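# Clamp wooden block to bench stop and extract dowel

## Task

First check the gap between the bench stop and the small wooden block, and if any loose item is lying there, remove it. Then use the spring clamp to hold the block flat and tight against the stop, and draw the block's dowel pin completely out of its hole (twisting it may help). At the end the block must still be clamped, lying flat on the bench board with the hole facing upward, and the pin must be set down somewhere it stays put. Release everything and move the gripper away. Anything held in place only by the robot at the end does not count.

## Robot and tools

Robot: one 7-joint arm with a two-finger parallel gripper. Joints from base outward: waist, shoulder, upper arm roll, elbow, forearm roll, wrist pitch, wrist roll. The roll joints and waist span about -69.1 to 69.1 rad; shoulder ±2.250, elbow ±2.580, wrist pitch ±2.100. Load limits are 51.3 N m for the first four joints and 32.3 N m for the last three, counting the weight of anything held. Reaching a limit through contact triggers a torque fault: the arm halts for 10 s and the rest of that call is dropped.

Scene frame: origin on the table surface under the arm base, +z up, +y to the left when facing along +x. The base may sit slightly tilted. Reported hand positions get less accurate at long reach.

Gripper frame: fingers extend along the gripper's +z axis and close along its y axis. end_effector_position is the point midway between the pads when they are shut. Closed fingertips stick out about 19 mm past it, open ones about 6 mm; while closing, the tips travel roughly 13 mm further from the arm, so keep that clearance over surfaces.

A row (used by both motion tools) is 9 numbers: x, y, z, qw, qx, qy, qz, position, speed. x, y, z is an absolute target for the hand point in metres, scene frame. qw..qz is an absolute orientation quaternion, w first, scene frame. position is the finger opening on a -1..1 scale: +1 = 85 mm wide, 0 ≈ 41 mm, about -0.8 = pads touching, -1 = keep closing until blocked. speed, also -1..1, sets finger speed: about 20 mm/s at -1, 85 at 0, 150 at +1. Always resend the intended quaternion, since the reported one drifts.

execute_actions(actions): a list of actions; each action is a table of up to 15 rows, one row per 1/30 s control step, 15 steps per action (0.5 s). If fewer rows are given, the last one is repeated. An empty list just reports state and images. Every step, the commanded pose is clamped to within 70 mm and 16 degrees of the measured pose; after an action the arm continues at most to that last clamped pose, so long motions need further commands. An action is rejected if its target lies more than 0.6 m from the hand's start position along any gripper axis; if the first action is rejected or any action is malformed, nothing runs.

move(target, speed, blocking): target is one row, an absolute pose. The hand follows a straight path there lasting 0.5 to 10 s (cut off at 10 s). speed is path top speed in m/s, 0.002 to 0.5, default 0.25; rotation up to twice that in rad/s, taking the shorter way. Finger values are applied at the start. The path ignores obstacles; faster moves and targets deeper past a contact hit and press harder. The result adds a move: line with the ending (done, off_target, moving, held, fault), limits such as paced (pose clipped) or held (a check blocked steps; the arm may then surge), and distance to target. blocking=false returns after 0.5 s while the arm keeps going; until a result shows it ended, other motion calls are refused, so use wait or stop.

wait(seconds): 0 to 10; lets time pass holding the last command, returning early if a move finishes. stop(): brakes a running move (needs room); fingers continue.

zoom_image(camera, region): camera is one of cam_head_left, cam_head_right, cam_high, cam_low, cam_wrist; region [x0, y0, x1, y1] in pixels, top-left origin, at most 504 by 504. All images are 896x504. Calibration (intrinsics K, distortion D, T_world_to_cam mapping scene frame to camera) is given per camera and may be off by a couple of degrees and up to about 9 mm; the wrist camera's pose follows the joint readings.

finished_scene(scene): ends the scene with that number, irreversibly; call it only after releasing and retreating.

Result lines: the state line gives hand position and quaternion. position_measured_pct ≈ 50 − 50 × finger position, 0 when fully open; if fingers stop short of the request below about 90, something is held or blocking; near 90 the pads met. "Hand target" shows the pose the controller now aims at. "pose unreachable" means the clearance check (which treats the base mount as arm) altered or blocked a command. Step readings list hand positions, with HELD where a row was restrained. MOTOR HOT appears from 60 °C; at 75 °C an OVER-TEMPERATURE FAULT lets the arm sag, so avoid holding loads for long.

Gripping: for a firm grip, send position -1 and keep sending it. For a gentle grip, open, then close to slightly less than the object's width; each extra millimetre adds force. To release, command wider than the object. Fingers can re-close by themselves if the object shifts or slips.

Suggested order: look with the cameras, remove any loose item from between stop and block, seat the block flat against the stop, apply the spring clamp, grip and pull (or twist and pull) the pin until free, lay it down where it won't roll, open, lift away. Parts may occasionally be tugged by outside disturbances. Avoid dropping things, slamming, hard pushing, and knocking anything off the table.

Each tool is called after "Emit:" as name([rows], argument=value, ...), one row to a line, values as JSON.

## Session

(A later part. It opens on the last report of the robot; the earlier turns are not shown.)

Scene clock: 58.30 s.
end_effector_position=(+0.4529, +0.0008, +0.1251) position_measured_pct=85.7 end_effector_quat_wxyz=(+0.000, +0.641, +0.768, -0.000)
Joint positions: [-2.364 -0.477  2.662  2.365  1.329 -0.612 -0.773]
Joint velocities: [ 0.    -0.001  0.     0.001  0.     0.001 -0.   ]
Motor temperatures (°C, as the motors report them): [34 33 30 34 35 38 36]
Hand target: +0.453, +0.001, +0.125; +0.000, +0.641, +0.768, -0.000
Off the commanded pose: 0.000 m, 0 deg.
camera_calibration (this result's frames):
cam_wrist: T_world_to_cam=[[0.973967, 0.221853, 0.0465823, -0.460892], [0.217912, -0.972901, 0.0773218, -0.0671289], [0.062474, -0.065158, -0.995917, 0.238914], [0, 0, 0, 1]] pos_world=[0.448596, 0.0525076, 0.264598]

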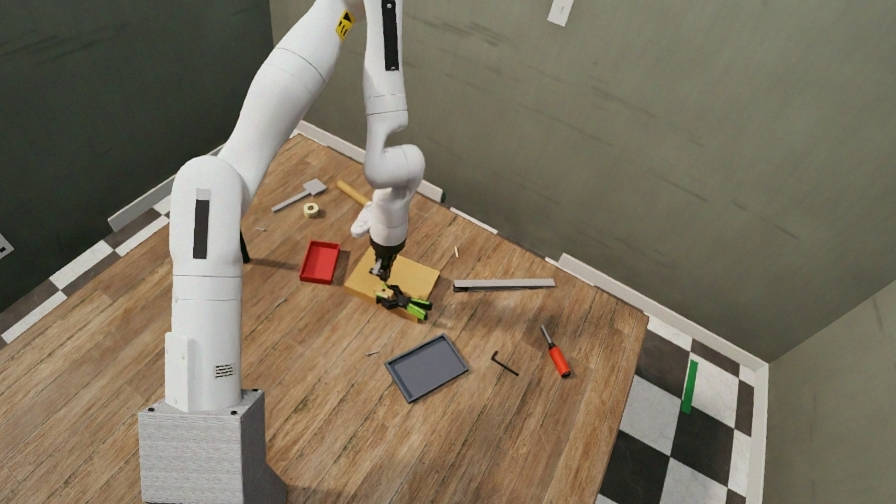

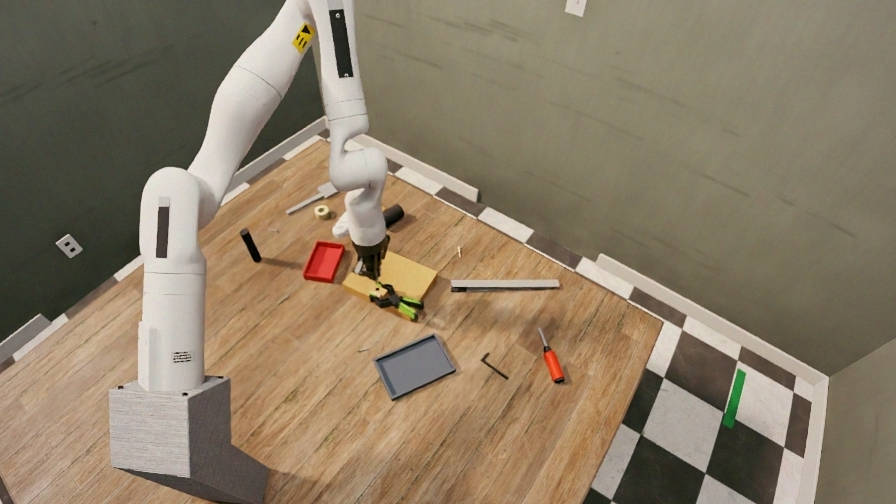

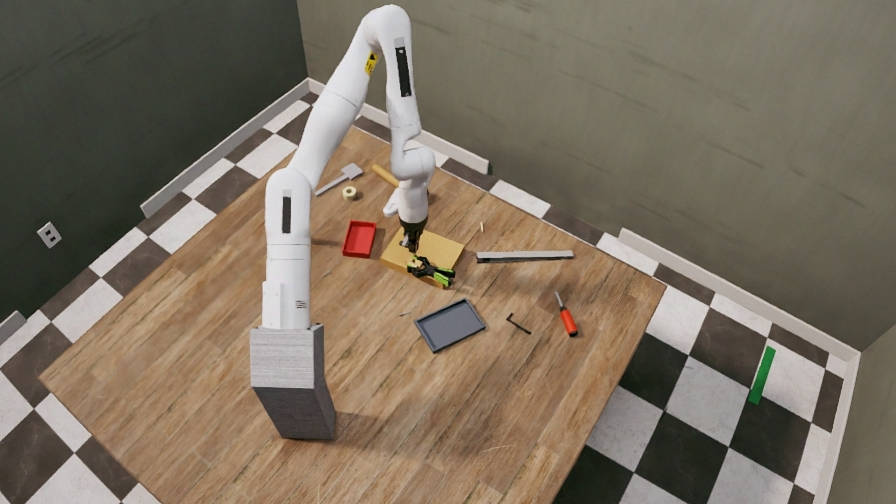

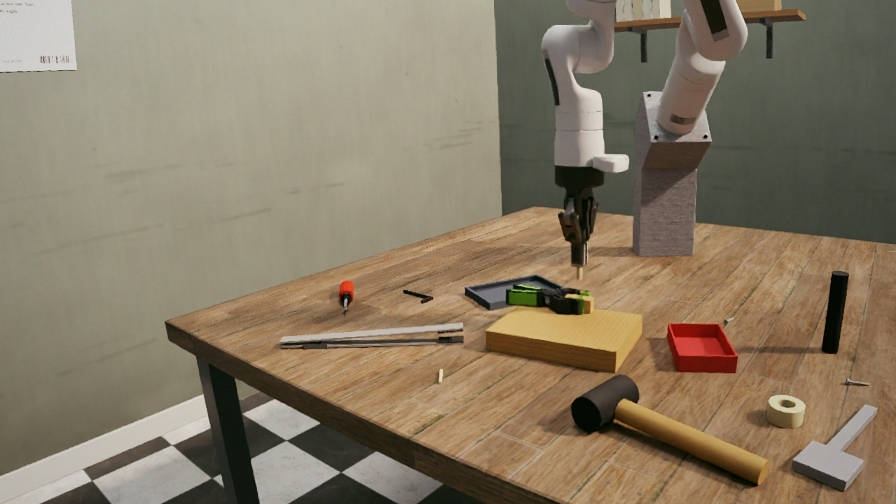

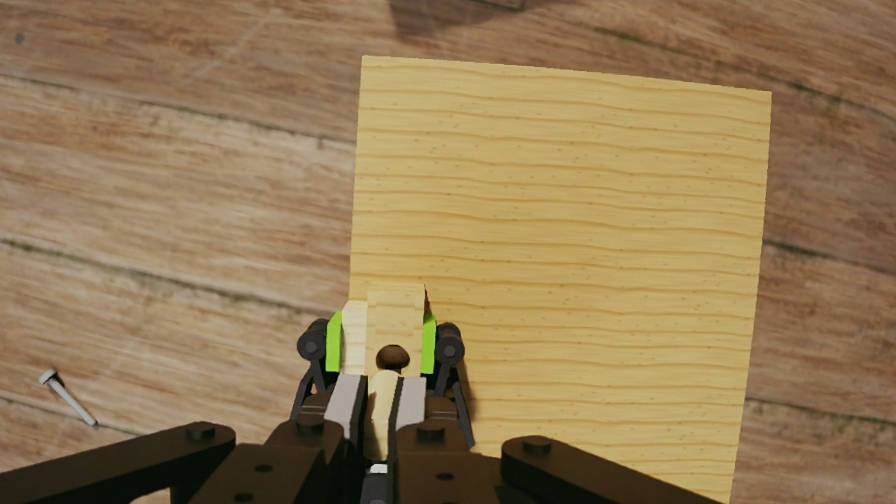

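Emit:
move(target=[0.36,-0.2,0.085,-0.238,0.76,0.457,0.396,-1,0], speed=0.25)

Scene clock: 62.10 s.
end_effector_position=(+0.3597, -0.1998, +0.0842) position_measured_pct=85.7 end_effector_quat_wxyz=(-0.236, +0.760, +0.458, +0.396)
Joint positions: [-2.1   -1.72   2.789  1.242  2.164 -1.634 -1.519]
Joint velocities: [-0.003 -0.016  0.    -0.009  0.    -0.002 -0.002]
Motor temperatures (°C, as the motors report them): [34 33 30 34 35 38 36]
Hand target: +0.359, -0.200, +0.084; -0.237, +0.760, +0.457, +0.396
Off the commanded pose: 0.001 m, 0 deg.
move: done
camera_calibration (this result's frames):
cam_wrist: T_world_to_cam=[[0.875281, -0.479133, 0.0656809, -0.429798], [-0.260402, -0.581371, -0.770843, 0.0828679], [0.407521, 0.657601, -0.63363, 0.180779], [0, 0, 0, 1]] pos_world=[0.324101, -0.276634, 0.206655]

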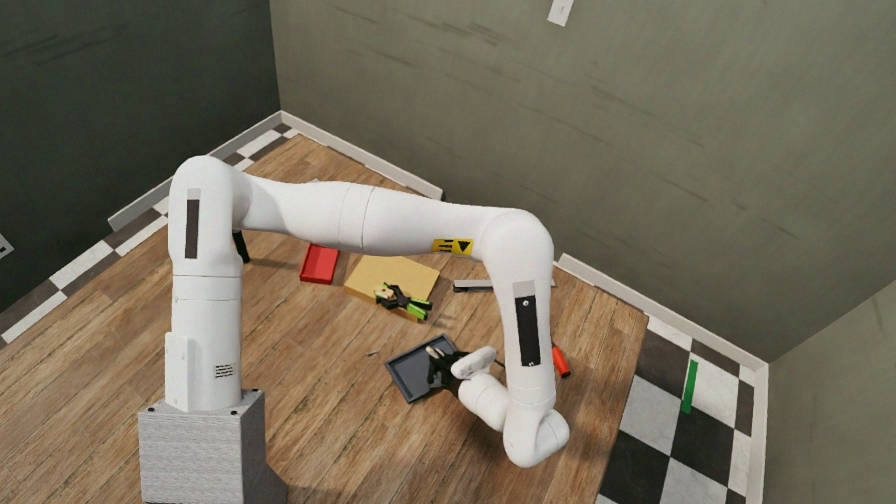

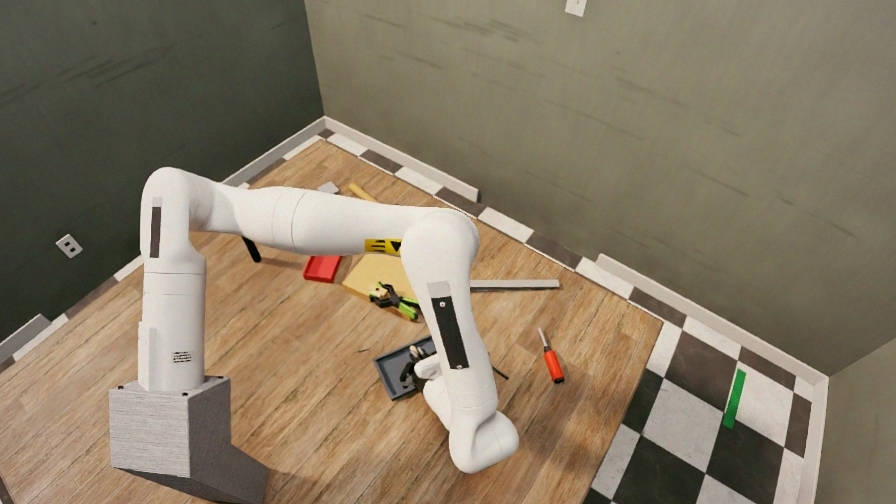

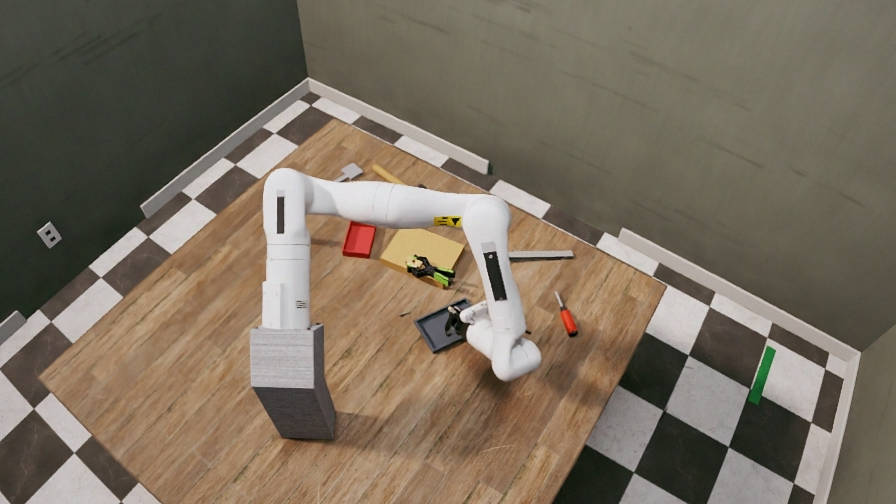

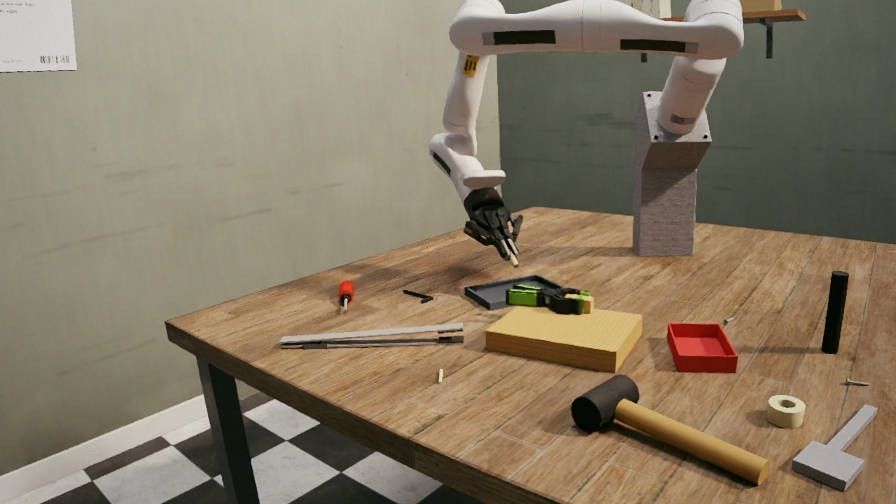

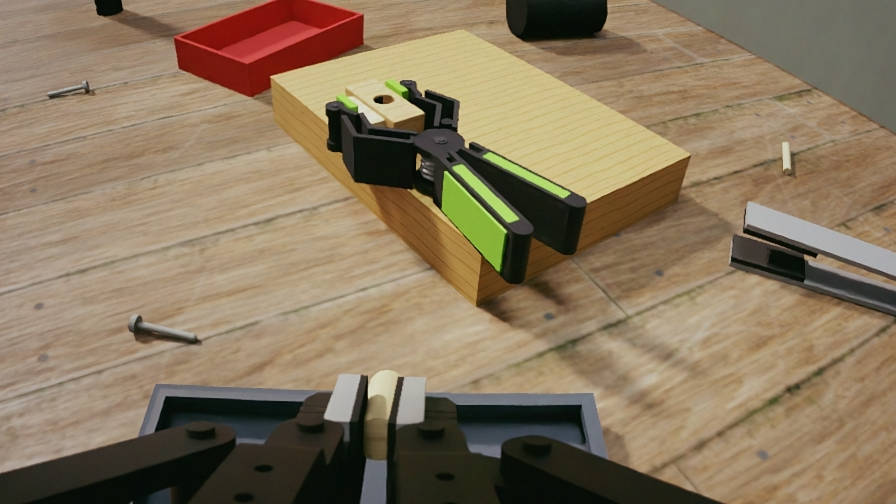

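Emit:
move(target=[0.364,-0.193,0.036,-0.238,0.76,0.457,0.396,-1,0], speed=0.08)

Emit:
zoom_image(camera="cam_low", region=[430,220,600,320])

Emit:
zoom_image(camera="cam_head_left", region=[370,310,510,420])

Scene clock: 63.40 s.
end_effector_position=(+0.3640, -0.1930, +0.0362) position_measured_pct=85.7 end_effector_quat_wxyz=(-0.238, +0.760, +0.457, +0.396)
Joint positions: [-2.175 -1.782  2.753  1.169  2.129 -1.597 -1.531]
Joint velocities: [-0.003 -0.004 -0.001 -0.002  0.001 -0.    -0.   ]
Motor temperatures (°C, as the motors report them): [34 33 30 34 35 38 36]
Hand target: +0.364, -0.193, +0.036; -0.238, +0.760, +0.457, +0.396
Off the commanded pose: 0.000 m, 0 deg.
move: done
camera_calibration (this result's frames):
cam_wrist: T_world_to_cam=[[0.875395, -0.479228, 0.0634272, -0.427205], [-0.261221, -0.579354, -0.772084, 0.0516263], [0.406751, 0.65931, -0.632348, 0.144675], [0, 0, 0, 1]] pos_world=[0.328612, -0.270205, 0.158441]

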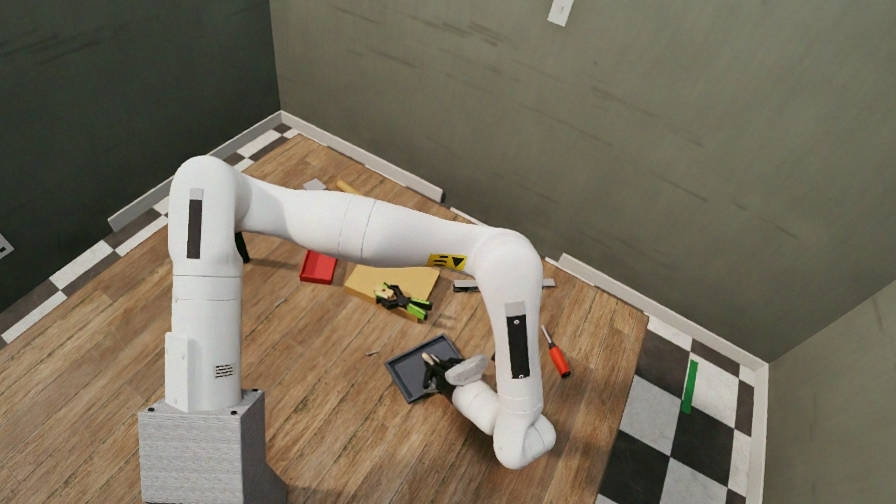

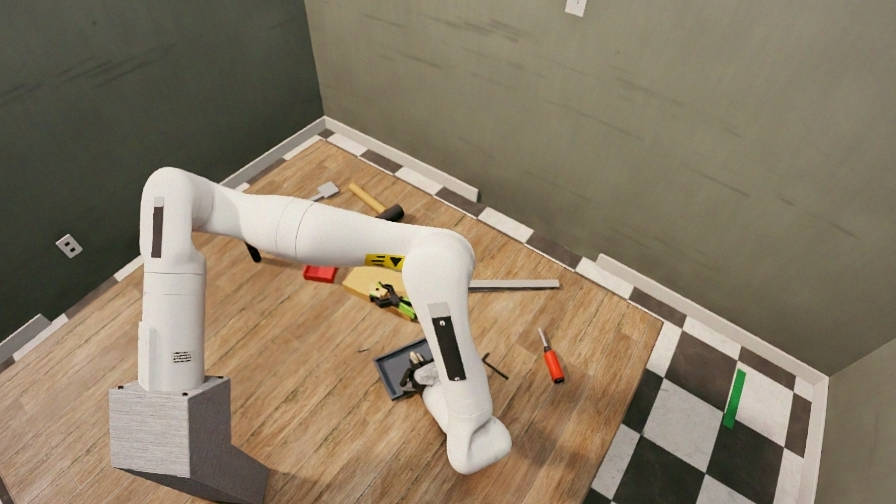

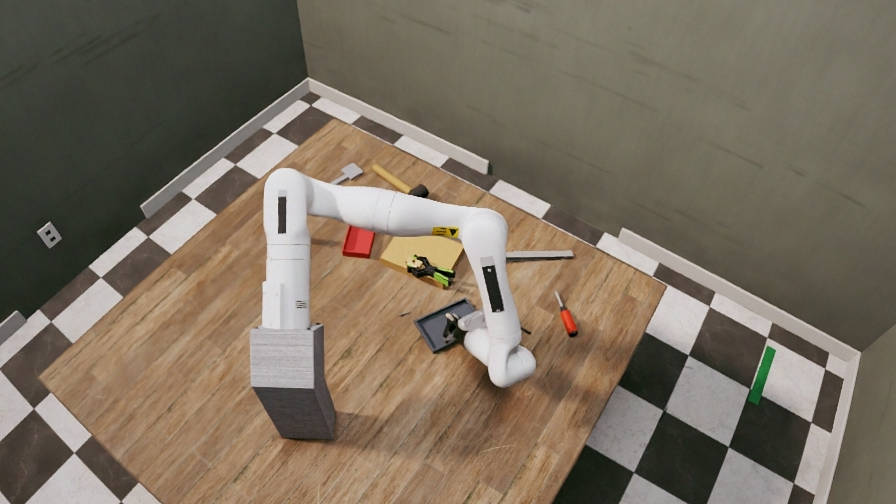

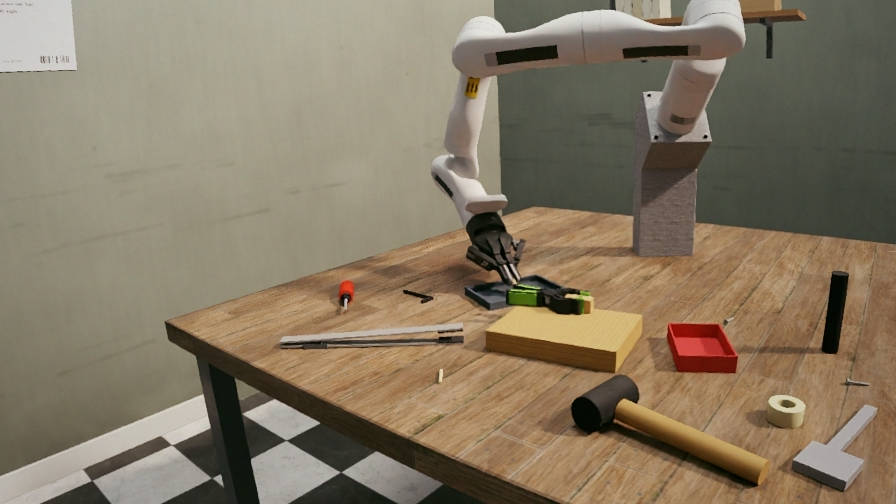

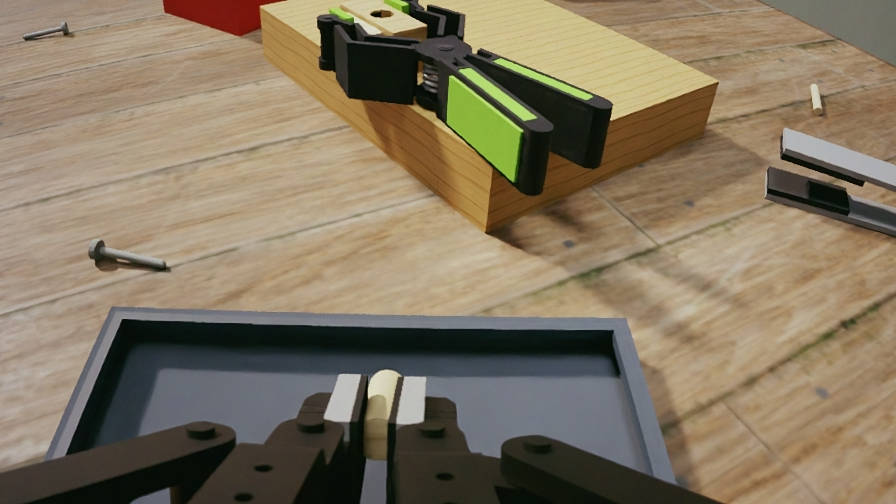

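Region (430, 220, 600, 320) of cam_low's 896x504 image, scaled by 2.965, with more detail than that image has; it fills the top 296 rows of this view, and the rest is white.

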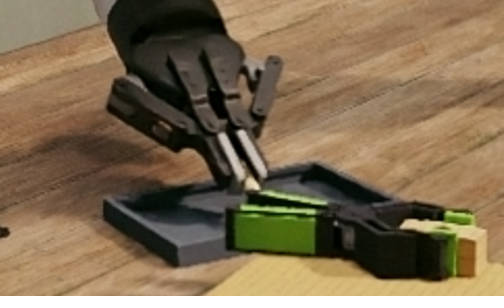

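Region (370, 310, 510, 420) of cam_head_left's 896x504 image, scaled by 3.600, with more detail than that image has; it fills the top 396 rows of this view, and the rest is white.

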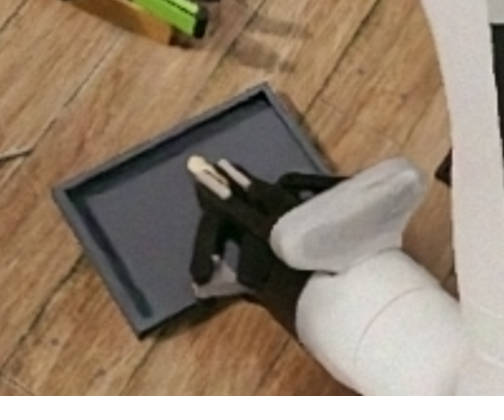

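Emit:
move(target=[0.364,-0.193,0.028,-0.238,0.76,0.457,0.396,-1,0], speed=0.012)

Scene clock: 64.53 s.
end_effector_position=(+0.3640, -0.1930, +0.0281) position_measured_pct=85.7 end_effector_quat_wxyz=(-0.238, +0.760, +0.457, +0.396)
Joint positions: [-2.188 -1.796  2.747  1.15   2.125 -1.594 -1.535]
Joint velocities: [-0.001 -0.001 -0.     0.001  0.    -0.    -0.001]
Motor temperatures (°C, as the motors report them): [34 33 30 34 35 38 36]
Hand target: +0.364, -0.193, +0.028; -0.238, +0.760, +0.457, +0.396
Off the commanded pose: 0.000 m, 0 deg.
move: done
camera_calibration (this result's frames):
cam_wrist: T_world_to_cam=[[0.875406, -0.479254, 0.0630846, -0.426692], [-0.26139, -0.579101, -0.772216, 0.0454663], [0.40662, 0.659513, -0.632221, 0.139619], [0, 0, 0, 1]] pos_world=[0.328641, -0.270245, 0.150298]

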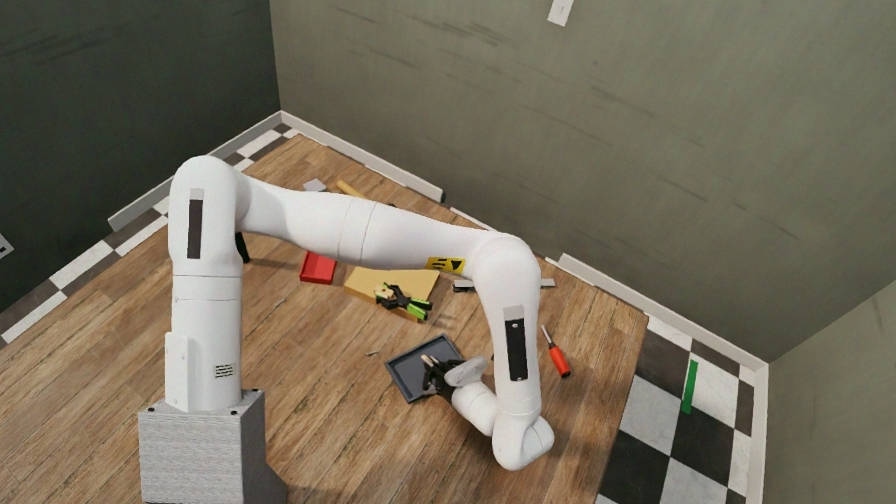

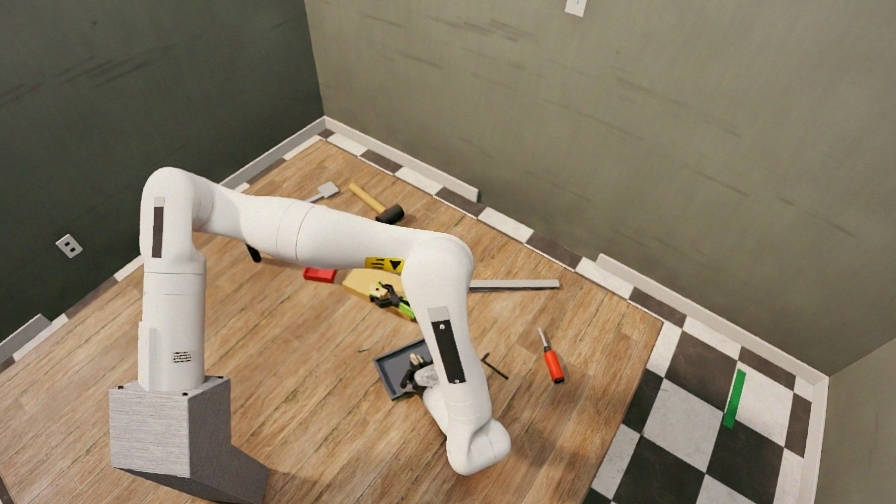

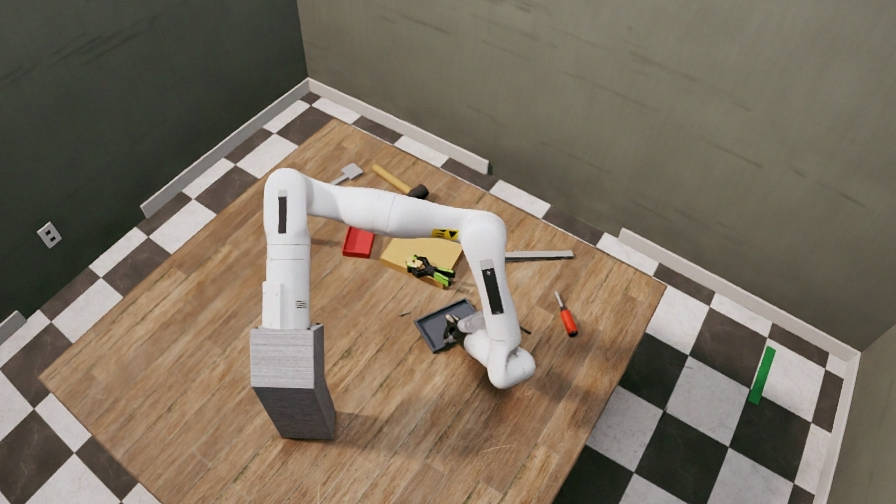

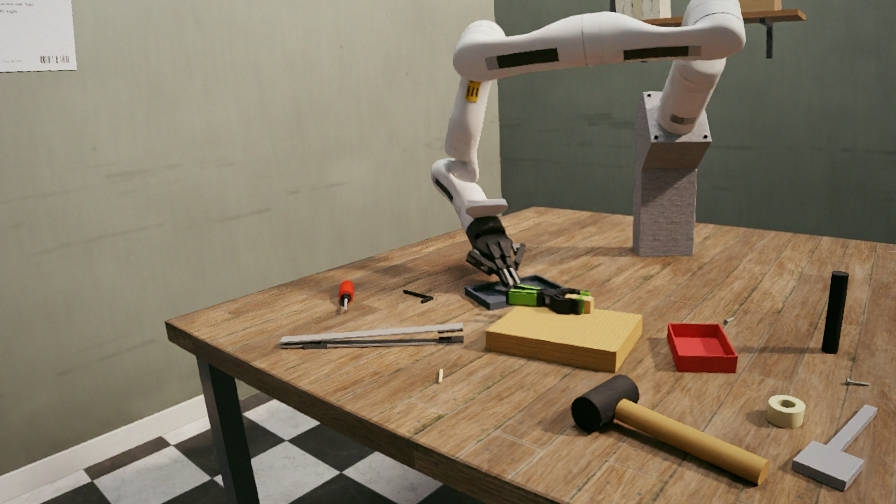

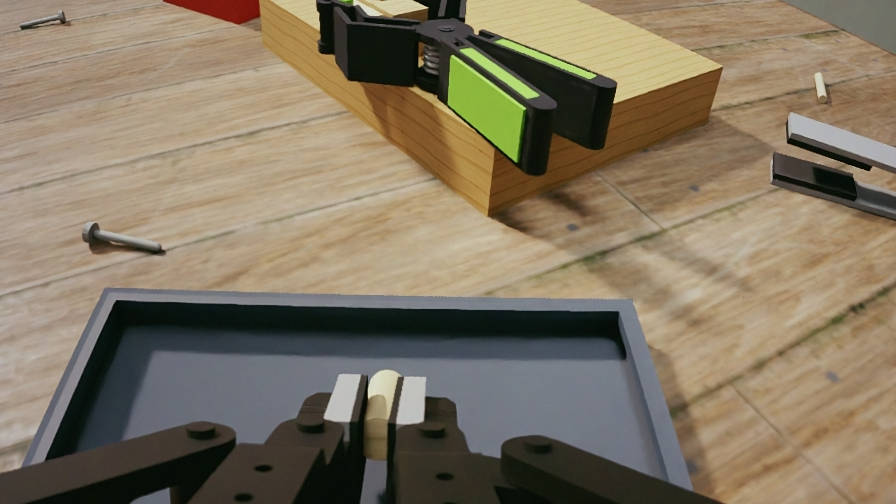

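Close enough; release slowly.

Emit:
execute_actions([
  [[0.364,-0.193,0.026,-0.238,0.76,0.457,0.396,-1,0]],
  [[0.364,-0.193,0.026,-0.238,0.76,0.457,0.396,-0.4,-1]],
  [[0.364,-0.193,0.026,-0.238,0.76,0.457,0.396,-0.4,-1]],
])

Emit:
move(target=[0.33,-0.26,0.15,-0.238,0.76,0.457,0.396,0.5,0], speed=0.2)

Scene clock: 66.27 s.
end_effector_position=(+0.3640, -0.1930, +0.0260) position_measured_pct=69.8 end_effector_quat_wxyz=(-0.238, +0.760, +0.457, +0.396)
Joint positions: [-2.191 -1.799  2.746  1.145  2.123 -1.593 -1.536]
Joint velocities: [ 0.     0.    -0.    -0.001  0.     0.001 -0.   ]
Motor temperatures (°C, as the motors report them): [34 33 30 34 35 38 36]
Hand target: +0.364, -0.193, +0.026; -0.238, +0.760, +0.457, +0.396
Off the commanded pose: 0.000 m, 0 deg.
Step readings (end_effector_position; steps 1 to 15: 1st action; 16 to 30: 2nd action; 31 to 45: 3rd action):
0: (+0.3640, -0.1930, +0.0280)
1: (+0.3639, -0.1929, +0.0277)
2: (+0.3639, -0.1930, +0.0270)
4: (+0.3641, -0.1931, +0.0270)
8: (+0.3640, -0.1931, +0.0269)
15: (+0.3640, -0.1931, +0.0269)
16: (+0.3640, -0.1931, +0.0269)
17: (+0.3640, -0.1931, +0.0269)
19: (+0.3641, -0.1931, +0.0268)
23: (+0.3641, -0.1930, +0.0267)
30: (+0.3640, -0.1931, +0.0261)
31: (+0.3640, -0.1931, +0.0260)
32: (+0.3640, -0.1930, +0.0260)
34: (+0.3640, -0.1930, +0.0260)
38: (+0.3640, -0.1930, +0.0260)
45: end_effector_position above
camera_calibration (this result's frames):
cam_wrist: T_world_to_cam=[[0.875409, -0.479264, 0.0629639, -0.426525], [-0.261447, -0.579009, -0.772265, 0.0439155], [0.406576, 0.659587, -0.632172, 0.138347], [0, 0, 0, 1]] pos_world=[0.328617, -0.270242, 0.148229]

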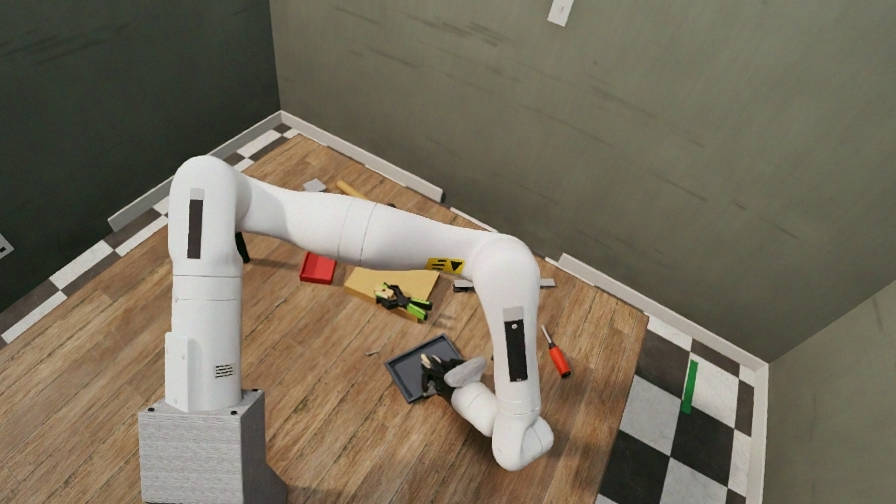

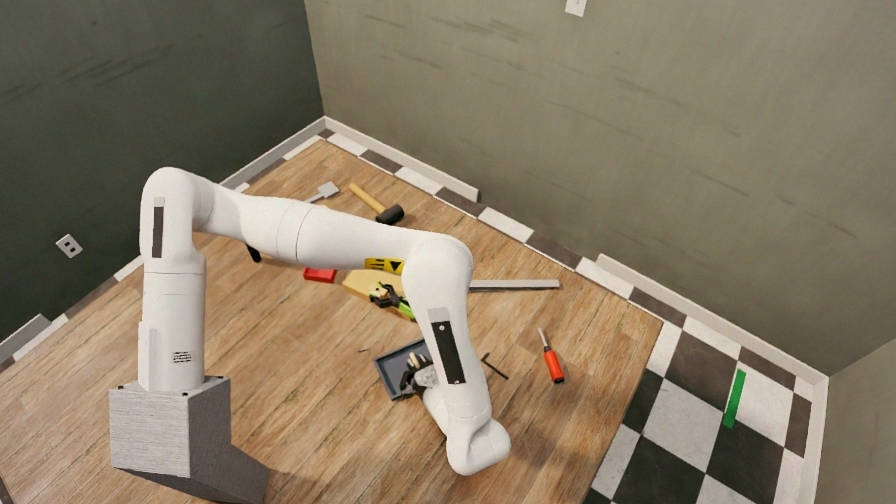

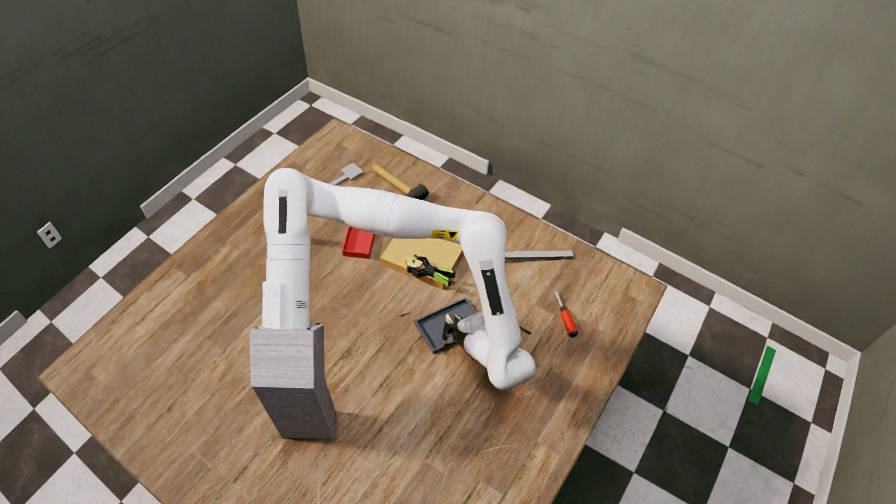

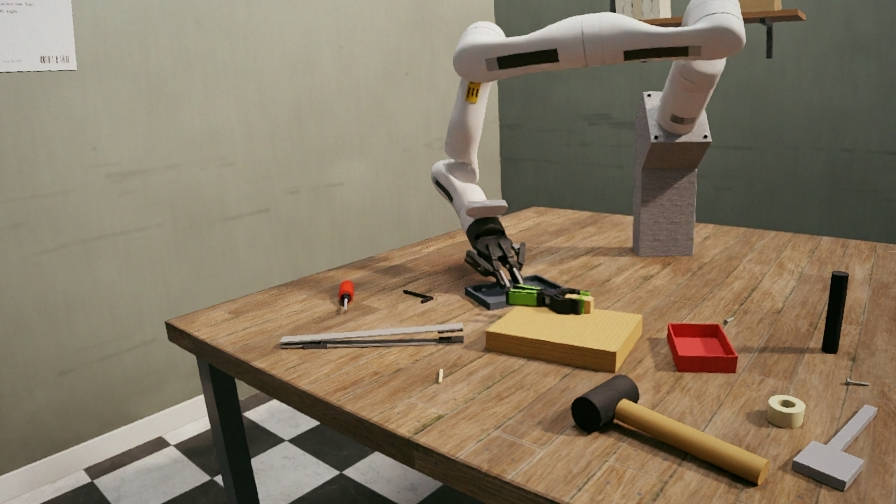

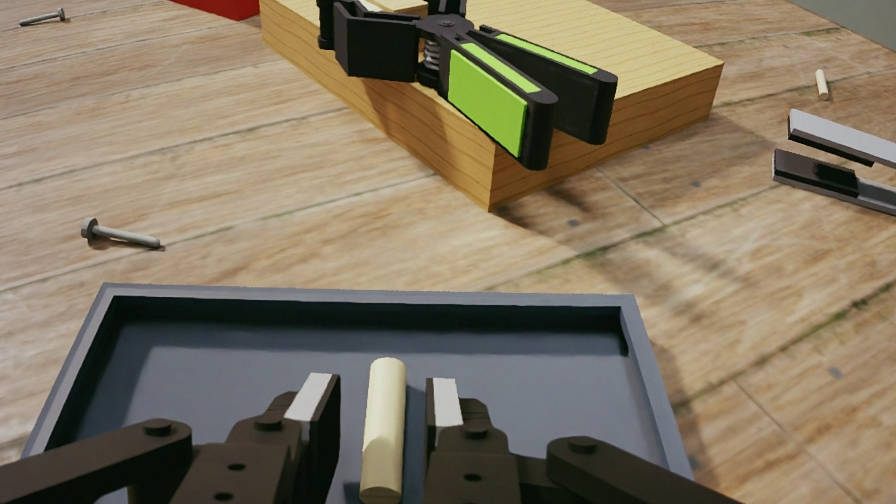

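Scene clock: 67.40 s.
end_effector_position=(+0.3304, -0.2602, +0.1498) position_measured_pct=25.0 end_effector_quat_wxyz=(-0.238, +0.760, +0.457, +0.396)
Joint positions: [-1.992 -1.756  2.85   1.056  2.235 -1.813 -1.622]
Joint velocities: [ 0.003  0.001  0.001 -0.003 -0.     0.001  0.001]
Motor temperatures (°C, as the motors report them): [34 33 30 34 35 38 36]
Hand target: +0.330, -0.260, +0.150; -0.238, +0.760, +0.457, +0.396
Off the commanded pose: 0.001 m, 0 deg.
move: done
camera_calibration (this result's frames):
cam_wrist: T_world_to_cam=[[0.875384, -0.479381, 0.0624263, -0.437101], [-0.261893, -0.578802, -0.772269, 0.0920205], [0.406344, 0.659683, -0.632221, 0.274729], [0, 0, 0, 1]] pos_world=[0.295096, -0.337511, 0.272041]

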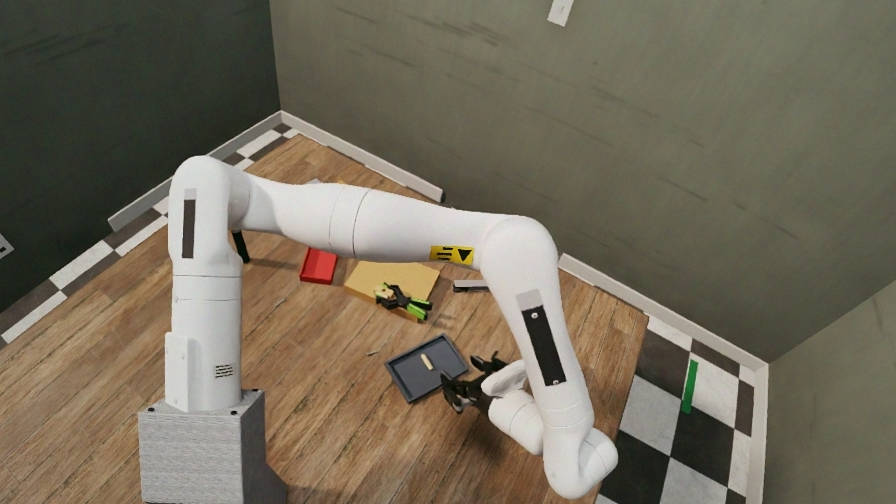

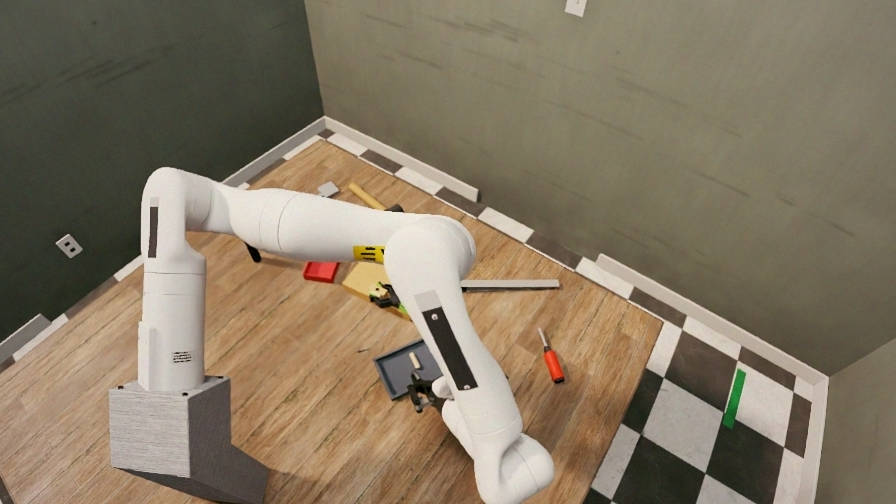

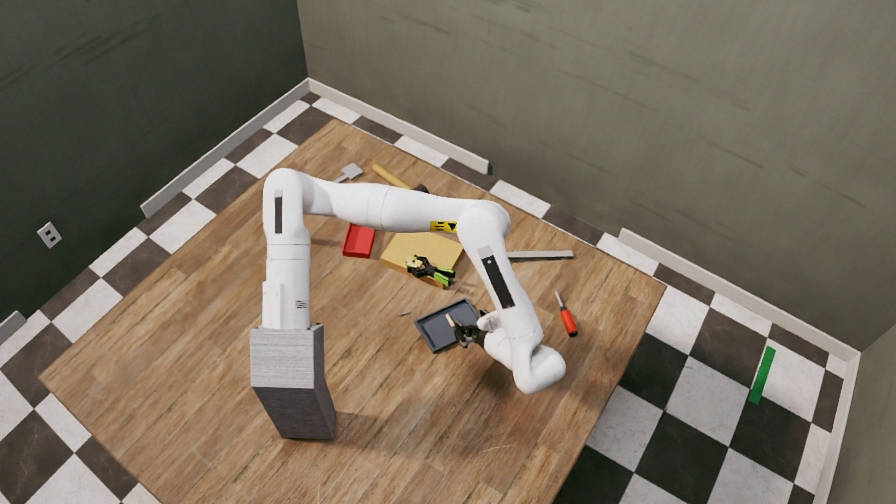

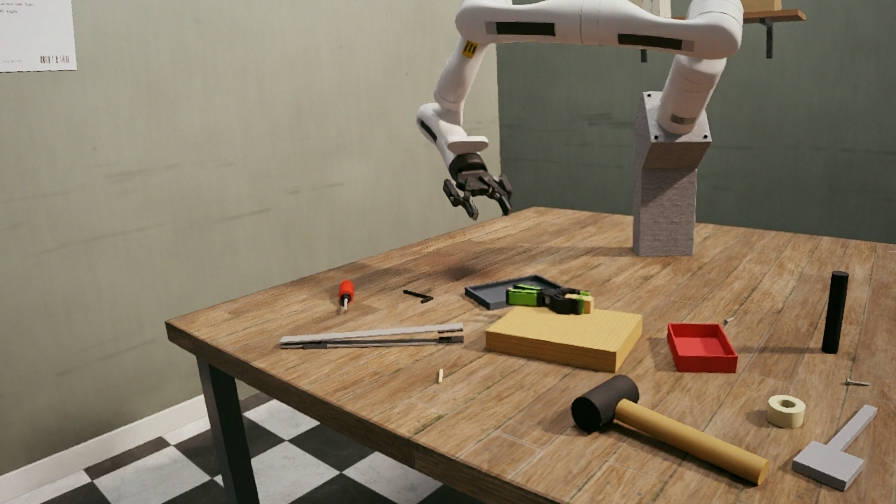

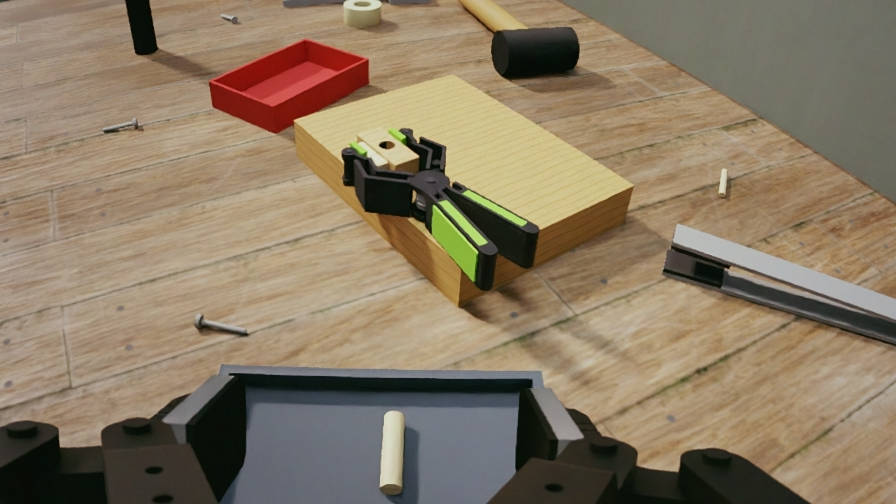

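Emit:
finished_scene(scene=1)

The scene is finished: the task was done.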